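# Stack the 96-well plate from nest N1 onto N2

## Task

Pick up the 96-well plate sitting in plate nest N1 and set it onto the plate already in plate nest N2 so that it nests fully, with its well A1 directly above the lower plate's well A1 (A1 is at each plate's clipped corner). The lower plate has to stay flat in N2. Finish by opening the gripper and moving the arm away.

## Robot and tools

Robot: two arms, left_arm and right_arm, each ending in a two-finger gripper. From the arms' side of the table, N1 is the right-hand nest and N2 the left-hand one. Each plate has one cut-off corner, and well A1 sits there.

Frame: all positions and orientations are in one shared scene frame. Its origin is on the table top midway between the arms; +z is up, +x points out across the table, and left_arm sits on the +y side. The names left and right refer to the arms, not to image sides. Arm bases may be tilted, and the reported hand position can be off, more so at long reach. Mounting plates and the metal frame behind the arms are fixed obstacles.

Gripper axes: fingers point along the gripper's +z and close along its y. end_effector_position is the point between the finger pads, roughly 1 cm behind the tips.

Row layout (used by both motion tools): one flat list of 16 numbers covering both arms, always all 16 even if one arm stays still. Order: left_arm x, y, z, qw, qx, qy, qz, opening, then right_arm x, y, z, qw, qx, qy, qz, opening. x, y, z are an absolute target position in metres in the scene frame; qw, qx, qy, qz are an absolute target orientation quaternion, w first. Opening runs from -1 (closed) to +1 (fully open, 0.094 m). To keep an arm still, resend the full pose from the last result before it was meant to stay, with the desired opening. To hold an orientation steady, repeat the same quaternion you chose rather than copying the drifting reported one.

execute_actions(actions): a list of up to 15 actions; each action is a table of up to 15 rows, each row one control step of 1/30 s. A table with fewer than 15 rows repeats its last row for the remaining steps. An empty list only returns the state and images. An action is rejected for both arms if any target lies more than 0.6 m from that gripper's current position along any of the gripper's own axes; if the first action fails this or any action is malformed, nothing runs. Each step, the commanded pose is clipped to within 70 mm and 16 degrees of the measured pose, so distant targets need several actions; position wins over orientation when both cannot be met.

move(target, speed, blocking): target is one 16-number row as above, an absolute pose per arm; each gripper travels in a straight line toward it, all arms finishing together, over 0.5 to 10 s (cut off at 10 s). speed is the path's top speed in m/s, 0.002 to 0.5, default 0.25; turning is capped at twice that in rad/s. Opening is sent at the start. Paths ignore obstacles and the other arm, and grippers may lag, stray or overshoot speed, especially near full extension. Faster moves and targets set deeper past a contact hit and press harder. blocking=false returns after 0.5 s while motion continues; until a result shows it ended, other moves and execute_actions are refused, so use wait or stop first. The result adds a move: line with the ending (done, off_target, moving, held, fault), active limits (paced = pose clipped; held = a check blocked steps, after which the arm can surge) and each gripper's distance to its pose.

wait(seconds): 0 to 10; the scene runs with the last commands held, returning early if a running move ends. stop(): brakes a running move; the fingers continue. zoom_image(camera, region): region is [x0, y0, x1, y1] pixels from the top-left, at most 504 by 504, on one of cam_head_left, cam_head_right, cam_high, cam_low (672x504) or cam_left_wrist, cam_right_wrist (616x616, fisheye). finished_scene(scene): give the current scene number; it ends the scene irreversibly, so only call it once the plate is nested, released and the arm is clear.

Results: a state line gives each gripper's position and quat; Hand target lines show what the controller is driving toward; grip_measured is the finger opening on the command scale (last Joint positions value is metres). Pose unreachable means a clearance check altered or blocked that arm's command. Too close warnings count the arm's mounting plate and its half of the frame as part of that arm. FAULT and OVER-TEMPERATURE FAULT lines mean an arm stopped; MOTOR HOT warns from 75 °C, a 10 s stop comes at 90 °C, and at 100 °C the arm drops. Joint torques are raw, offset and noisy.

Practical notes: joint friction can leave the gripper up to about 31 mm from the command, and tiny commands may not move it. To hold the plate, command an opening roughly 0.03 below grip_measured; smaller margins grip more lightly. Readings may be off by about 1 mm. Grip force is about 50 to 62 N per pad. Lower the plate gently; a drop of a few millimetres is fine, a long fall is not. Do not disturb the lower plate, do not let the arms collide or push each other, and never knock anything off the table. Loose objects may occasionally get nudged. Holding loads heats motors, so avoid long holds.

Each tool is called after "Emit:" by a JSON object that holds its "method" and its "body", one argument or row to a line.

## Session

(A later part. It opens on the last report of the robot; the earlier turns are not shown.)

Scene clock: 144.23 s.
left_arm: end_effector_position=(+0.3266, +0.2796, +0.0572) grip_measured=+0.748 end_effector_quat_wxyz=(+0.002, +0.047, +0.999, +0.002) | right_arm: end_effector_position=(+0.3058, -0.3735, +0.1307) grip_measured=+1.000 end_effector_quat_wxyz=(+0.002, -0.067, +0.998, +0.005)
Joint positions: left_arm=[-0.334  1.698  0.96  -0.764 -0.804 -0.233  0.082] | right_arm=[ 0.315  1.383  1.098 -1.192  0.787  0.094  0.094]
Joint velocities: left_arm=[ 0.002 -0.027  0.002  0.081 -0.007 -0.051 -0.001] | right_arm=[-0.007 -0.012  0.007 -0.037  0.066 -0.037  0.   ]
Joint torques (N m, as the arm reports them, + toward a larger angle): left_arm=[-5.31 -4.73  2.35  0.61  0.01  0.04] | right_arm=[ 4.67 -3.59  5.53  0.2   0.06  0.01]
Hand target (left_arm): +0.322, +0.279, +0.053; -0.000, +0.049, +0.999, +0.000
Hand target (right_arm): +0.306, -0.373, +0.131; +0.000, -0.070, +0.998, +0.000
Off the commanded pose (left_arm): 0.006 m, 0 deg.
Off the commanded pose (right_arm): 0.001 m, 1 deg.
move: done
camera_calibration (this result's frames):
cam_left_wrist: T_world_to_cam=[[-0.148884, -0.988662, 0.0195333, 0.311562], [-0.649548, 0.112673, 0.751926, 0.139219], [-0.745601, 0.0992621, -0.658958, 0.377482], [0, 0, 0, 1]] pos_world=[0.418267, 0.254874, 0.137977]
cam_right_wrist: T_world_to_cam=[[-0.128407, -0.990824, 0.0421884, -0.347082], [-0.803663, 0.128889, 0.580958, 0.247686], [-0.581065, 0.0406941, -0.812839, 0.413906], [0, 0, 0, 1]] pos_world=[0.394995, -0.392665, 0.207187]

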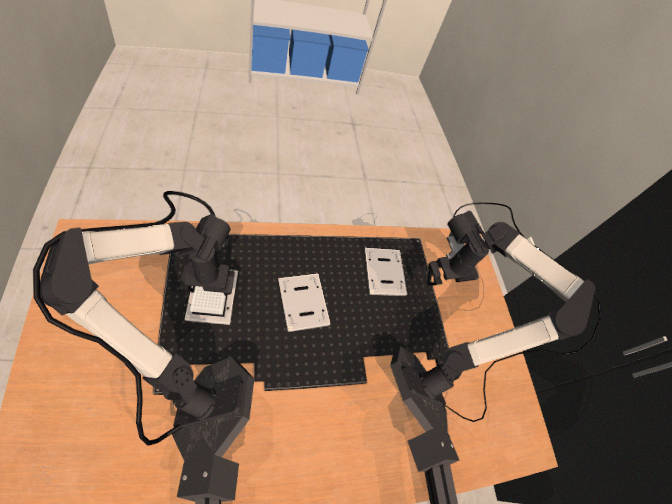

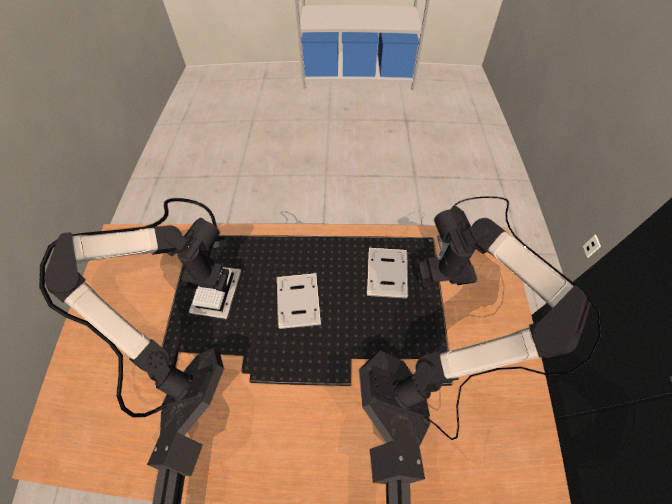

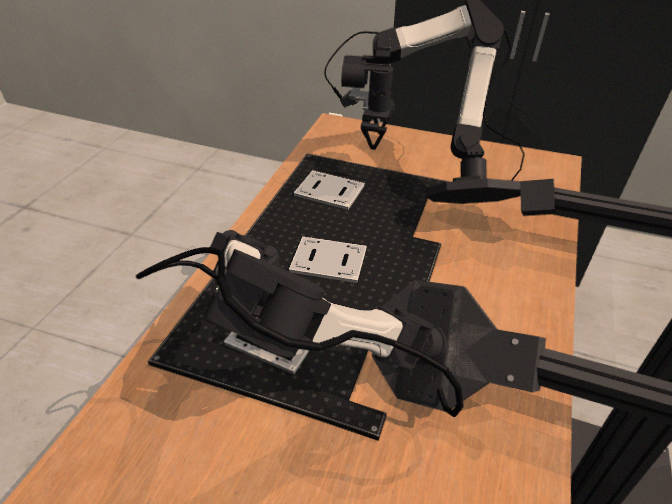

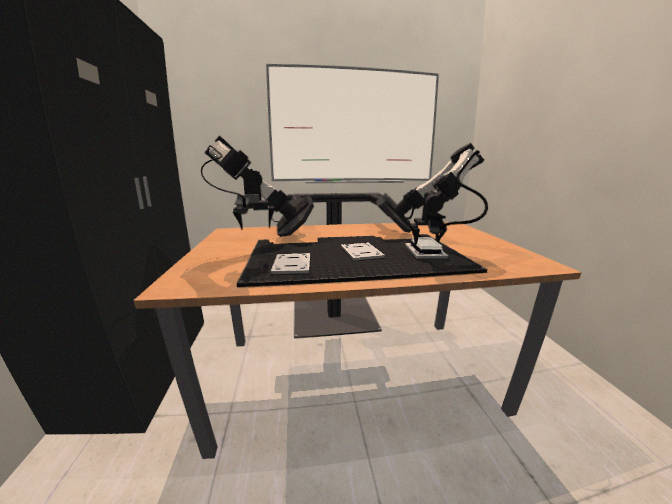

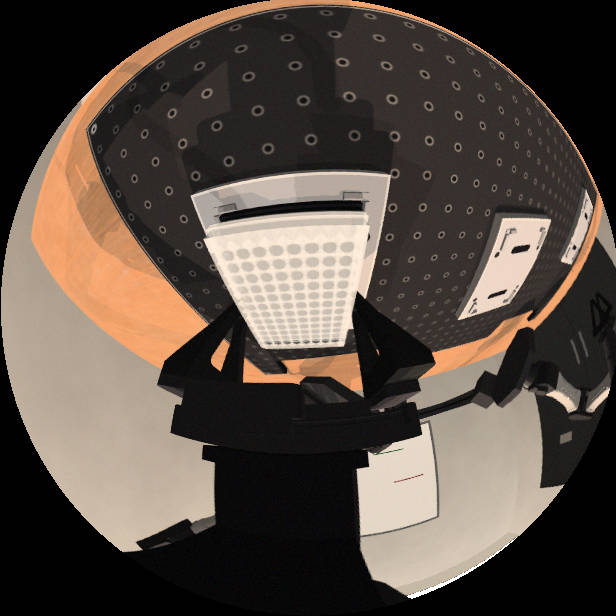

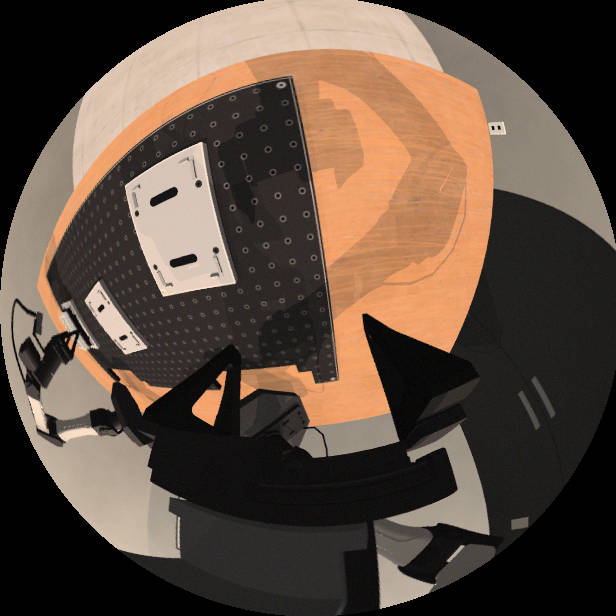

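Emit:
{"method": "move", "body": {
  "target": [0.3225,0.2785,0.048,0,0.043,0.998,0,0.70,0.306,-0.373,0.131,0,-0.07,0.997,0,1],
  "speed": 0.01
}}

Emit:
{"method": "zoom_image", "body": {
  "camera": "cam_left_wrist",
  "region": [170,130,420,380]
}}

Emit:
{"method": "zoom_image", "body": {
  "camera": "cam_low",
  "region": [395,215,465,270]
}}

Scene clock: 149.43 s.
left_arm: end_effector_position=(+0.3296, +0.2810, +0.0551) grip_measured=+0.748 end_effector_quat_wxyz=(+0.005, +0.038, +0.999, +0.002) | right_arm: end_effector_position=(+0.3058, -0.3735, +0.1307) grip_measured=+1.000 end_effector_quat_wxyz=(+0.002, -0.067, +0.998, +0.005)
Joint positions: left_arm=[-0.323  1.698  0.96  -0.745 -0.804 -0.227  0.082] | right_arm=[ 0.315  1.383  1.098 -1.192  0.787  0.094  0.094]
Joint velocities: left_arm=[-0.002 -0.012 -0.017 -0.022 -0.022 -0.081 -0.001] | right_arm=[-0.002 -0.012 -0.007  0.037 -0.037 -0.007  0.   ]
Joint torques (N m, as the arm reports them, + toward a larger angle): left_arm=[-5.04 -4.39  1.68  0.76  0.02  0.07] | right_arm=[ 4.66 -3.59  5.53  0.2   0.07  0.01]
Hand target (left_arm): +0.323, +0.279, +0.048; -0.001, +0.043, +0.999, +0.001
Hand target (right_arm): +0.306, -0.373, +0.131; +0.000, -0.070, +0.998, +0.000
Off the commanded pose (left_arm): 0.010 m, 1 deg.
Off the commanded pose (right_arm): 0.001 m, 1 deg.
move: done
camera_calibration (this result's frames):
cam_left_wrist: T_world_to_cam=[[-0.133138, -0.990899, 0.0198155, 0.308831], [-0.655681, 0.103055, 0.747972, 0.147577], [-0.743207, 0.0865905, -0.663435, 0.381216], [0, 0, 0, 1]] pos_world=[0.421203, 0.257802, 0.136409]
cam_right_wrist: T_world_to_cam=[[-0.128407, -0.990824, 0.0421884, -0.347082], [-0.803663, 0.128889, 0.580958, 0.247686], [-0.581065, 0.0406941, -0.812839, 0.413906], [0, 0, 0, 1]] pos_world=[0.394995, -0.392665, 0.207187]

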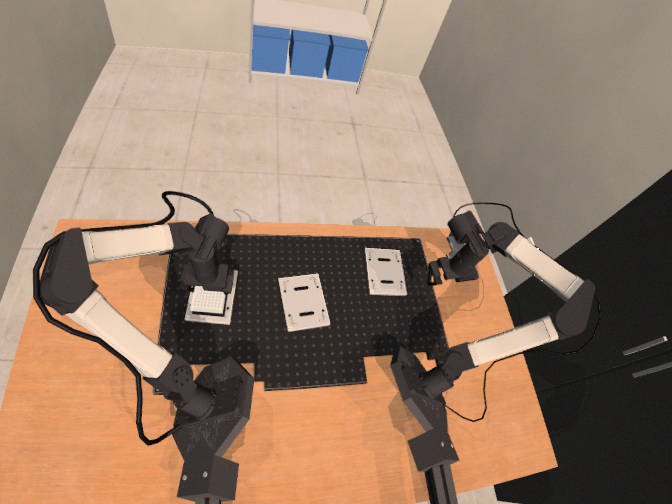

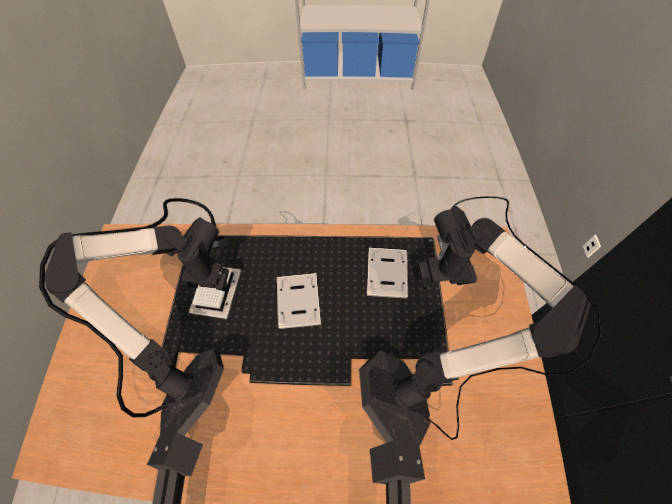

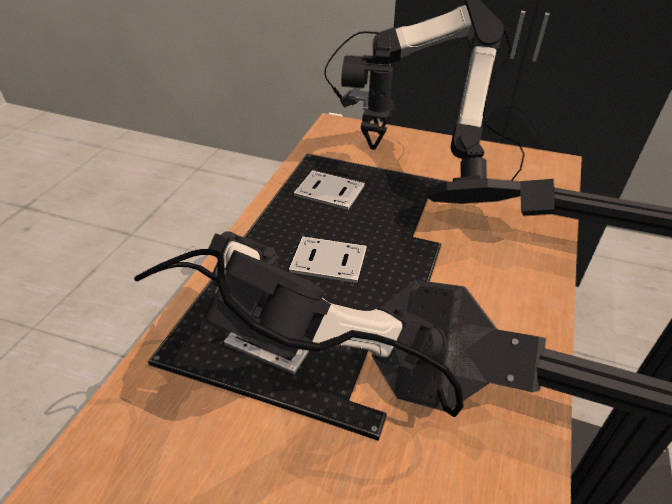

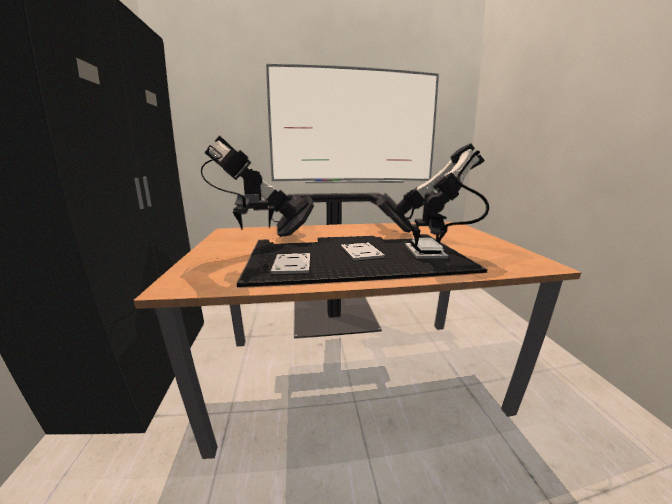

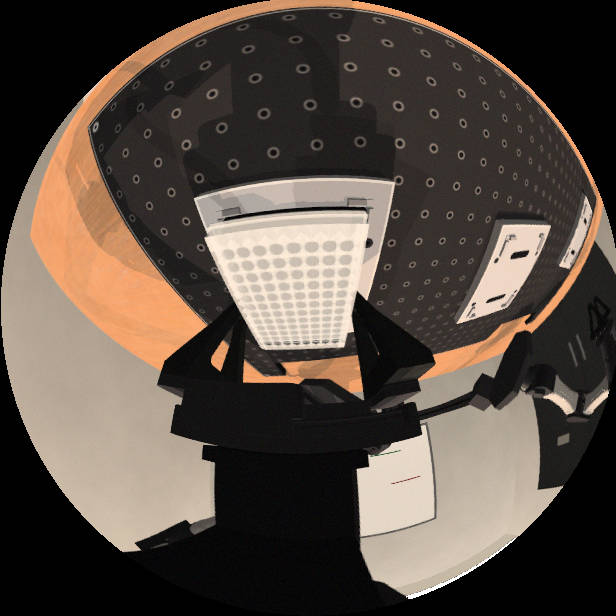

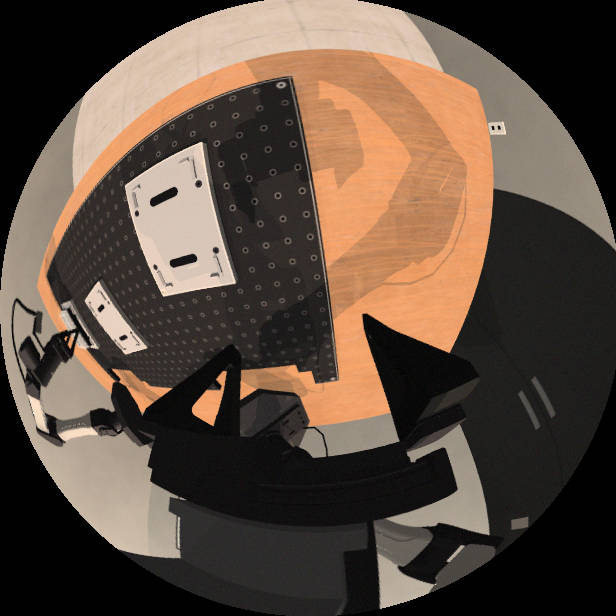

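Region (170, 130, 420, 380) of cam_left_wrist's 616x616 image, scaled by 2.016, with more detail than that image has.

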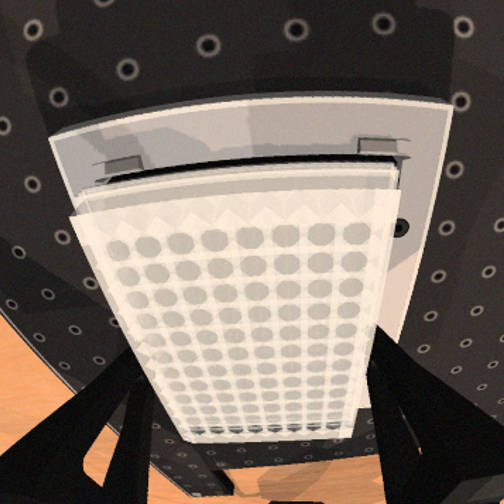

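Region (395, 215, 465, 270) of cam_low's 672x504 image, scaled by 7.200, with more detail than that image has; it fills the top 396 rows of this view, and the rest is white.

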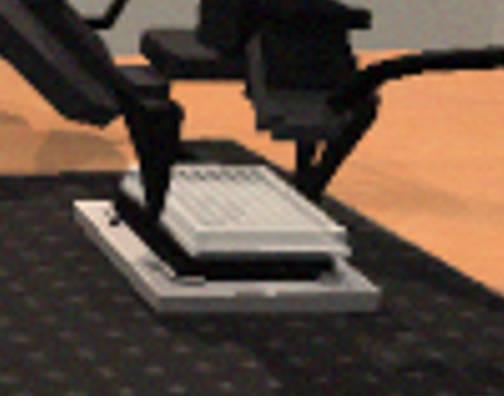

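Emit:
{"method": "move", "body": {
  "target": [0.328,0.276,0.085,0,0.046,0.998,0,0.70,0.306,-0.373,0.131,0,-0.07,0.997,0,1],
  "speed": 0.05
}}

Emit:
{"method": "move", "body": {
  "target": [0.322,0.278,0.052,0,0.046,0.998,0,0.70,0.306,-0.373,0.131,0,-0.07,0.997,0,1],
  "speed": 0.03
}}

Emit:
{"method": "zoom_image", "body": {
  "camera": "cam_left_wrist",
  "region": [170,130,420,380]
}}

Scene clock: 155.67 s.
left_arm: end_effector_position=(+0.3225, +0.2752, +0.0787) grip_measured=+0.748 end_effector_quat_wxyz=(-0.004, +0.053, +0.999, +0.003) | right_arm: end_effector_position=(+0.3058, -0.3735, +0.1307) grip_measured=+1.000 end_effector_quat_wxyz=(+0.002, -0.067, +0.998, +0.005)
Joint positions: left_arm=[-0.402  1.698  1.011 -0.901 -0.804 -0.33   0.082] | right_arm=[ 0.315  1.383  1.098 -1.192  0.787  0.094  0.094]
Joint velocities: left_arm=[ 0.007 -0.027  0.007  0.007 -0.022 -0.11   0.001] | right_arm=[ 0.002  0.012  0.002 -0.066  0.051 -0.037  0.   ]
Joint torques (N m, as the arm reports them, + toward a larger angle): left_arm=[-6.57 -4.64  6.08  0.13  0.   -0.15] | right_arm=[ 4.66 -3.59  5.54  0.2   0.07  0.01]
Hand target (left_arm): +0.328, +0.276, +0.085; +0.001, +0.046, +0.999, -0.001
Hand target (right_arm): +0.306, -0.373, +0.131; +0.000, -0.070, +0.998, +0.000
Off the commanded pose (left_arm): 0.008 m, 1 deg.
Off the commanded pose (right_arm): 0.001 m, 1 deg.
move: done
camera_calibration (this result's frames):
cam_left_wrist: T_world_to_cam=[[-0.161277, -0.986729, 0.0188412, 0.309735], [-0.639862, 0.119079, 0.759208, 0.115443], [-0.751376, 0.110387, -0.650575, 0.387263], [0, 0, 0, 1]] pos_world=[0.414801, 0.249129, 0.158463]
cam_right_wrist: T_world_to_cam=[[-0.128407, -0.990824, 0.0421884, -0.347082], [-0.803663, 0.128889, 0.580958, 0.247686], [-0.581065, 0.0406941, -0.812839, 0.413906], [0, 0, 0, 1]] pos_world=[0.394995, -0.392665, 0.207187]

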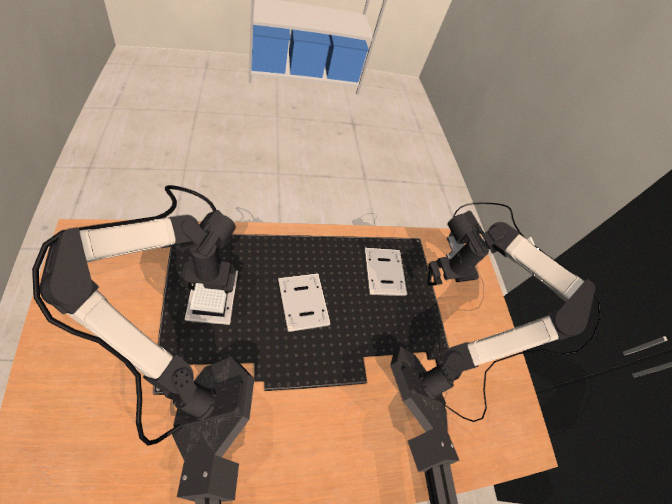

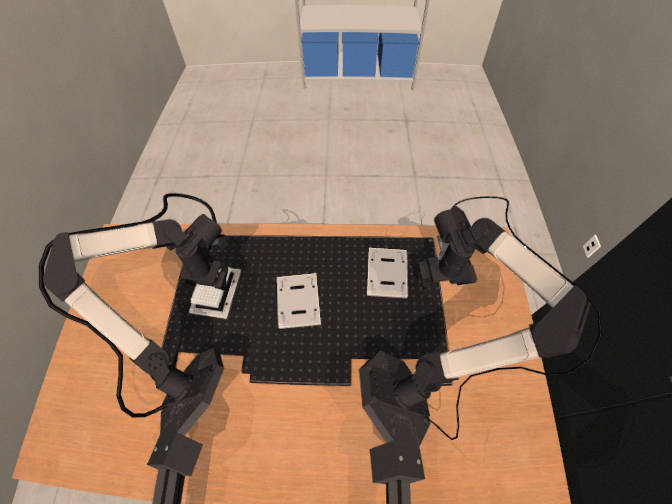

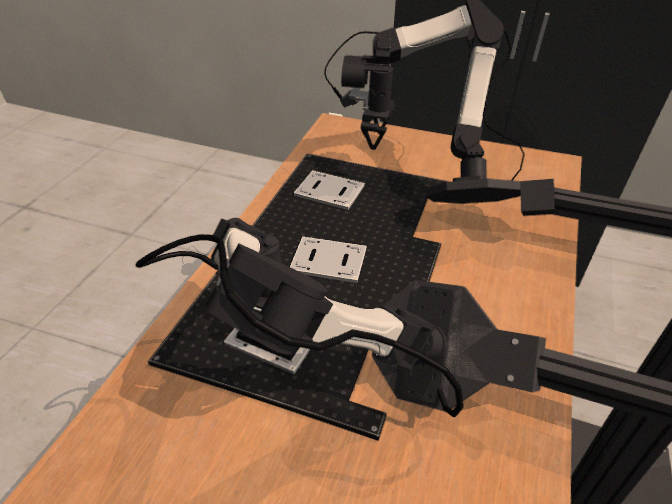

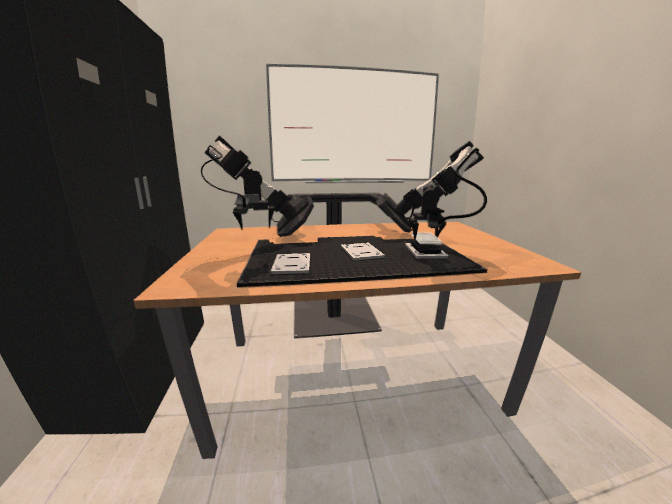

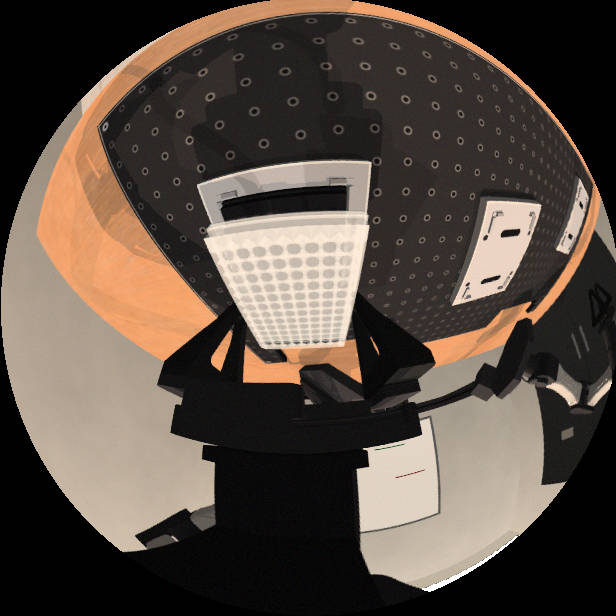

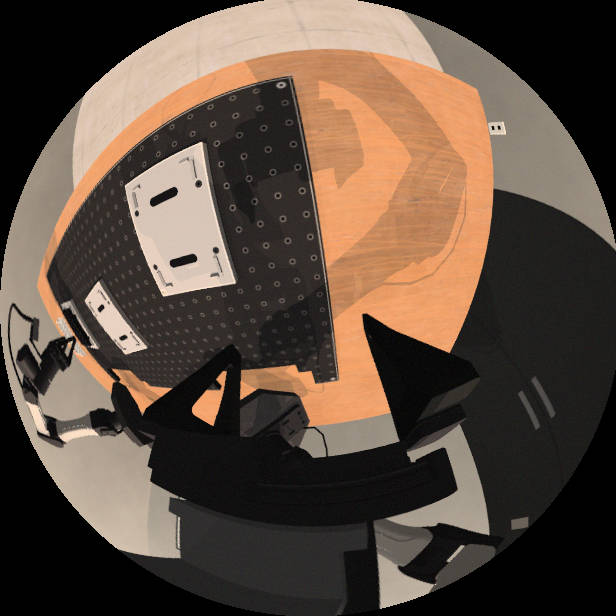

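Scene clock: 157.00 s.
left_arm: end_effector_position=(+0.3273, +0.2798, +0.0569) grip_measured=+0.748 end_effector_quat_wxyz=(+0.003, +0.041, +0.999, +0.002) | right_arm: end_effector_position=(+0.3058, -0.3735, +0.1307) grip_measured=+1.000 end_effector_quat_wxyz=(+0.002, -0.067, +0.998, +0.005)
Joint positions: left_arm=[-0.332  1.698  0.961 -0.76  -0.804 -0.239  0.082] | right_arm=[ 0.315  1.383  1.098 -1.192  0.787  0.094  0.094]
Joint velocities: left_arm=[ 0.002 -0.007 -0.007  0.007 -0.037 -0.037 -0.001] | right_arm=[-0.002 -0.002 -0.012 -0.095 -0.007 -0.022  0.   ]
Joint torques (N m, as the arm reports them, + toward a larger angle): left_arm=[-5.31 -4.48  2.31  0.62  0.01  0.05] | right_arm=[ 4.66 -3.59  5.53  0.2   0.06  0.01]
Hand target (left_arm): +0.322, +0.278, +0.052; -0.001, +0.046, +0.999, +0.001
Hand target (right_arm): +0.306, -0.373, +0.131; +0.000, -0.070, +0.998, +0.000
Off the commanded pose (left_arm): 0.007 m, 1 deg.
Off the commanded pose (right_arm): 0.001 m, 1 deg.
move: done
camera_calibration (this result's frames):
cam_left_wrist: T_world_to_cam=[[-0.138857, -0.990115, 0.0197944, 0.308929], [-0.652014, 0.106448, 0.750697, 0.142501], [-0.745383, 0.0913329, -0.66035, 0.380098], [0, 0, 0, 1]] pos_world=[0.419128, 0.25599, 0.137908]
cam_right_wrist: T_world_to_cam=[[-0.128407, -0.990824, 0.0421884, -0.347082], [-0.803663, 0.128889, 0.580958, 0.247686], [-0.581065, 0.0406941, -0.812839, 0.413906], [0, 0, 0, 1]] pos_world=[0.394995, -0.392665, 0.207187]

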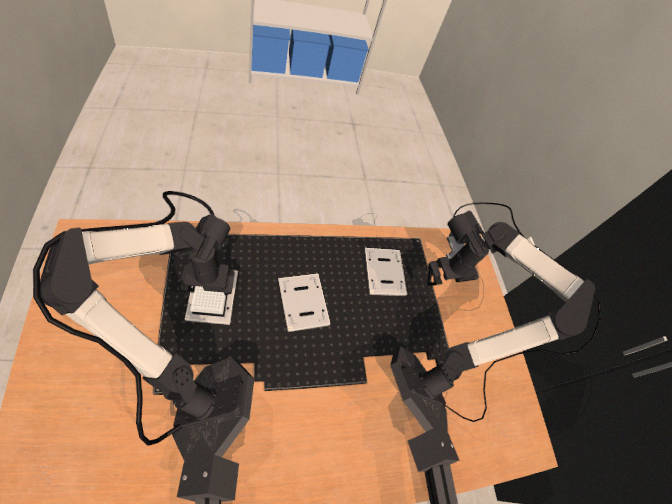

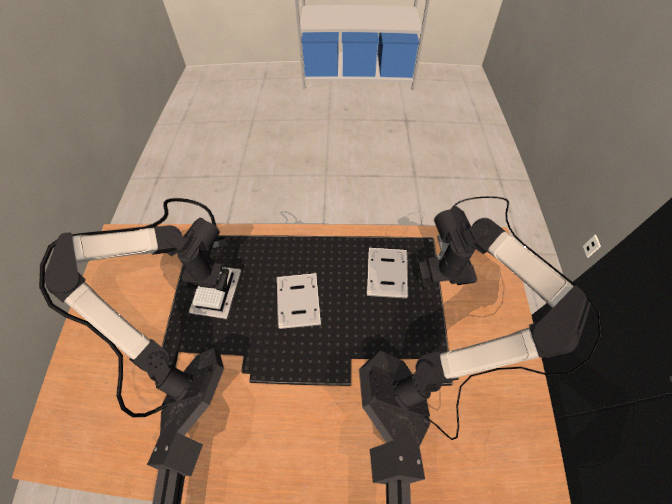

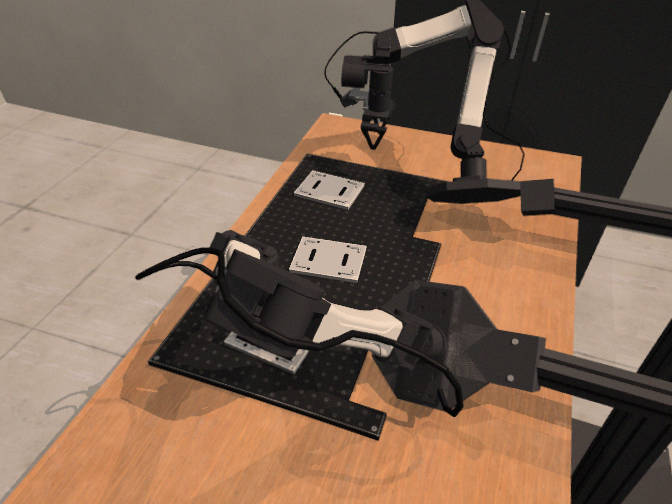

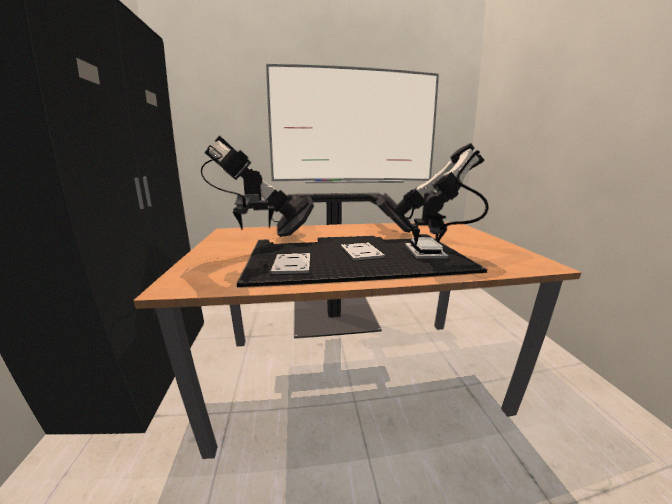

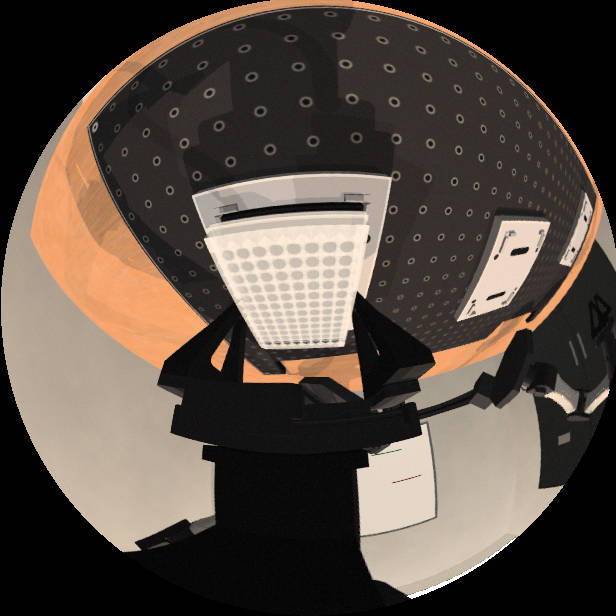

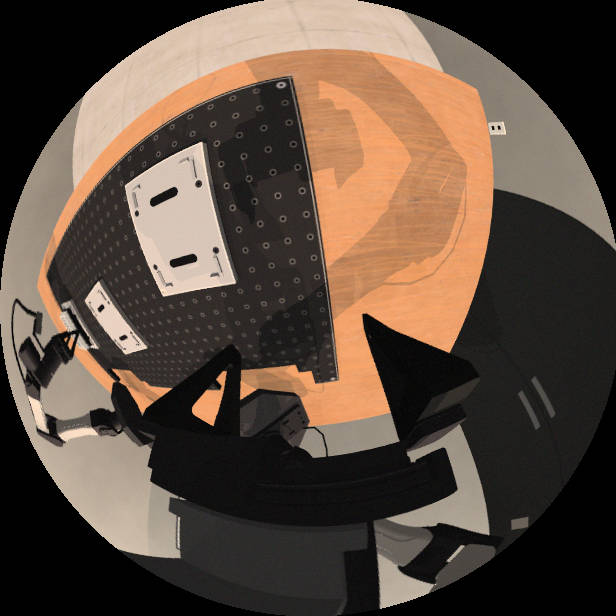

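Region (170, 130, 420, 380) of cam_left_wrist's 616x616 image, scaled by 2.016, with more detail than that image has.

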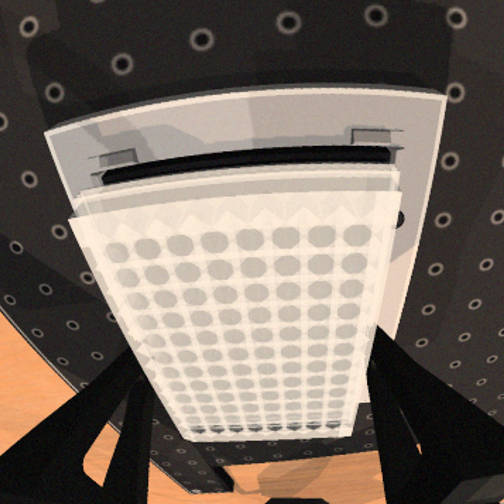

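Emit:
{"method": "execute_actions", "body": {
  "actions": [
    [[0.323,0.278,0.053,0,0.046,0.998,0,0.76,0.306,-0.373,0.131,0,-0.07,0.997,0,1]],
    [[0.323,0.278,0.053,0,0.046,0.998,0,1,0.306,-0.373,0.131,0,-0.07,0.997,0,1]]
  ]
}}

Emit:
{"method": "zoom_image", "body": {
  "camera": "cam_left_wrist",
  "region": [170,130,420,380]
}}

Emit:
{"method": "zoom_image", "body": {
  "camera": "cam_low",
  "region": [395,215,465,270]
}}

Scene clock: 162.97 s.
left_arm: end_effector_position=(+0.3277, +0.2796, +0.0569) grip_measured=+1.000 end_effector_quat_wxyz=(+0.003, +0.042, +0.999, +0.002) | right_arm: end_effector_position=(+0.3058, -0.3735, +0.1307) grip_measured=+1.000 end_effector_quat_wxyz=(+0.002, -0.067, +0.998, +0.005)
Joint positions: left_arm=[-0.332  1.698  0.961 -0.758 -0.804 -0.237  0.094] | right_arm=[ 0.315  1.383  1.098 -1.192  0.787  0.094  0.094]
Joint velocities: left_arm=[ 0.007  0.012 -0.002 -0.007 -0.037 -0.051  0.   ] | right_arm=[-0.007 -0.007  0.007 -0.051 -0.007  0.022  0.   ]
Joint torques (N m, as the arm reports them, + toward a larger angle): left_arm=[-5.46 -4.48  2.59  0.59  0.01  0.05] | right_arm=[ 4.66 -3.59  5.53  0.2   0.06  0.01]
Hand target (left_arm): +0.323, +0.278, +0.053; -0.000, +0.046, +0.999, +0.000
Hand target (right_arm): +0.306, -0.373, +0.131; +0.000, -0.070, +0.998, +0.000
Off the commanded pose (left_arm): 0.006 m, 1 deg.
Off the commanded pose (right_arm): 0.001 m, 1 deg.
camera_calibration (this result's frames):
cam_left_wrist: T_world_to_cam=[[-0.139418, -0.990031, 0.0200301, 0.309009], [-0.652897, 0.107113, 0.749835, 0.142893], [-0.744505, 0.0914627, -0.661322, 0.380102], [0, 0, 0, 1]] pos_world=[0.419364, 0.255858, 0.138034]
cam_right_wrist: T_world_to_cam=[[-0.128407, -0.990824, 0.0421884, -0.347082], [-0.803663, 0.128889, 0.580958, 0.247686], [-0.581065, 0.0406941, -0.812839, 0.413906], [0, 0, 0, 1]] pos_world=[0.394995, -0.392665, 0.207187]

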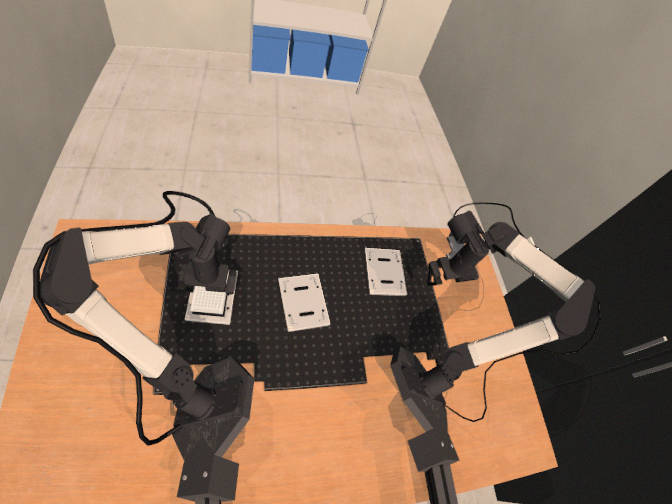

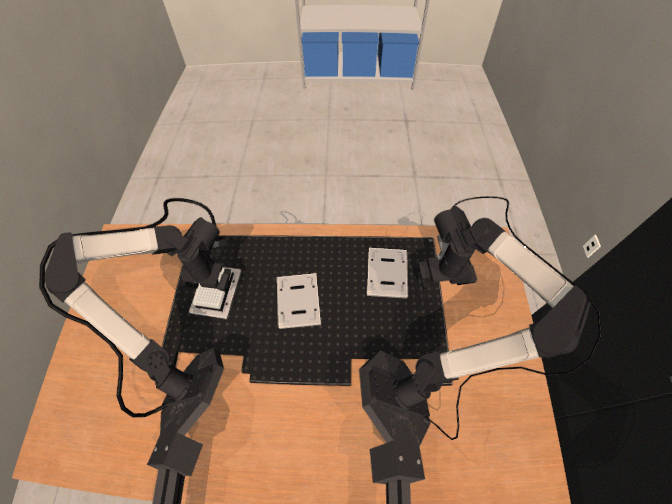

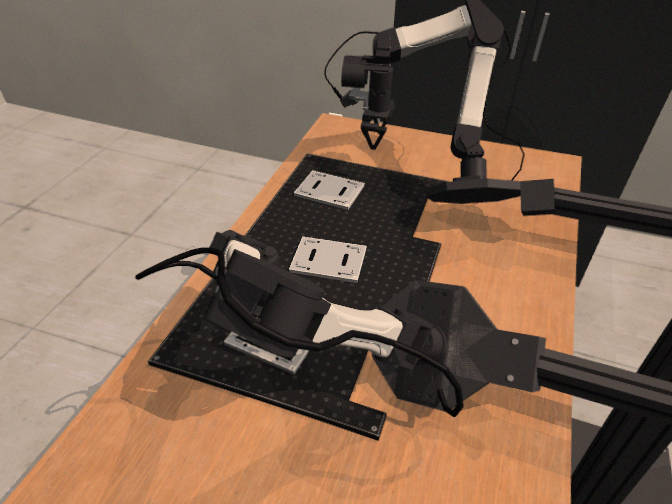

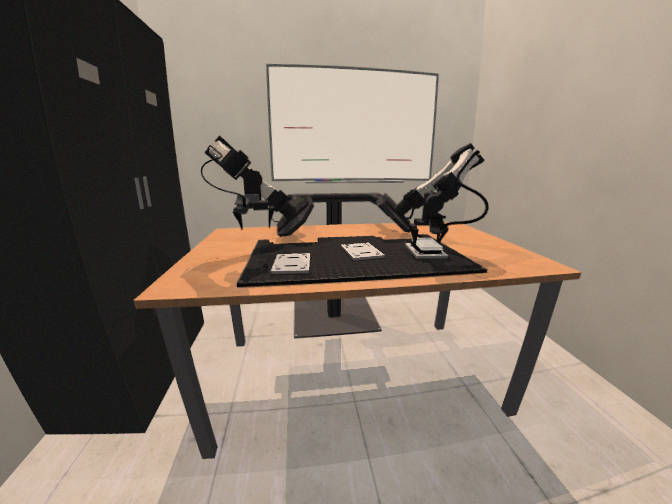

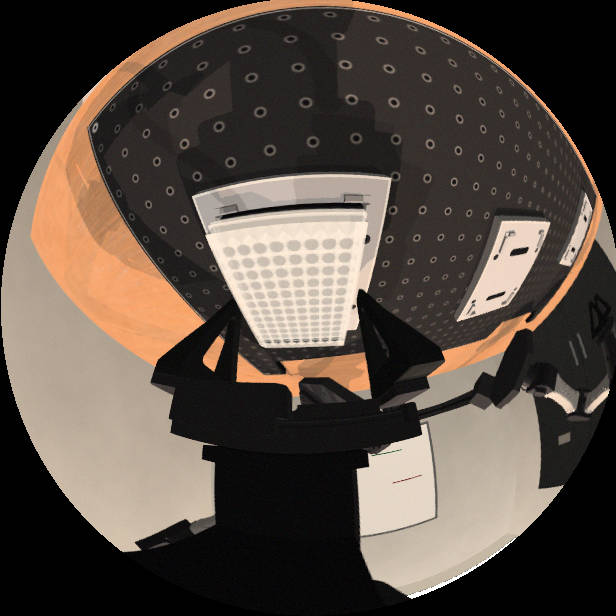

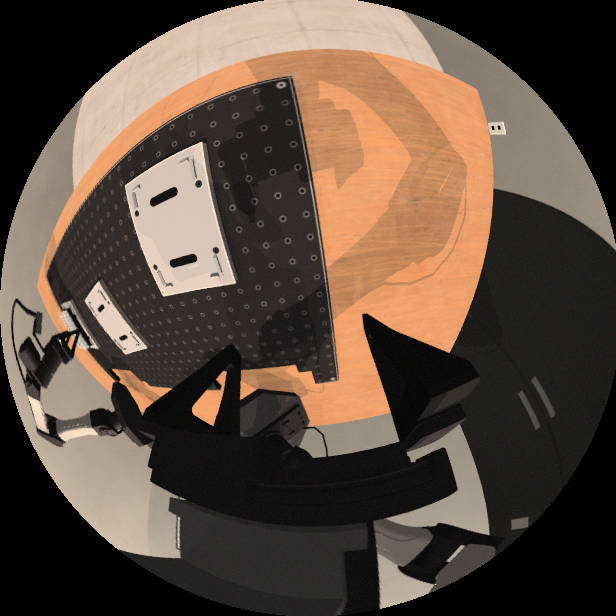

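Region (170, 130, 420, 380) of cam_left_wrist's 616x616 image, scaled by 2.016, with more detail than that image has.

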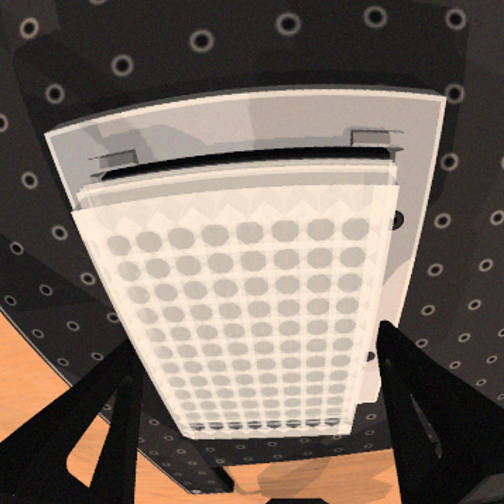

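Region (395, 215, 465, 270) of cam_low's 672x504 image, scaled by 7.200, with more detail than that image has; it fills the top 396 rows of this view, and the rest is white.

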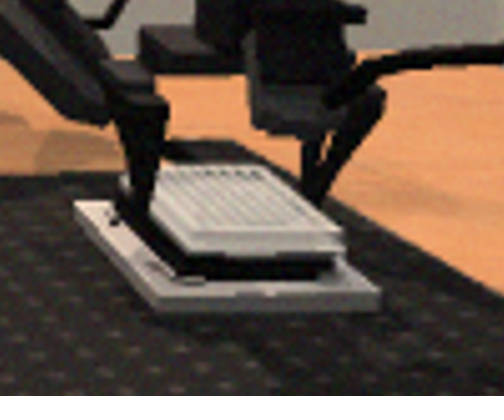

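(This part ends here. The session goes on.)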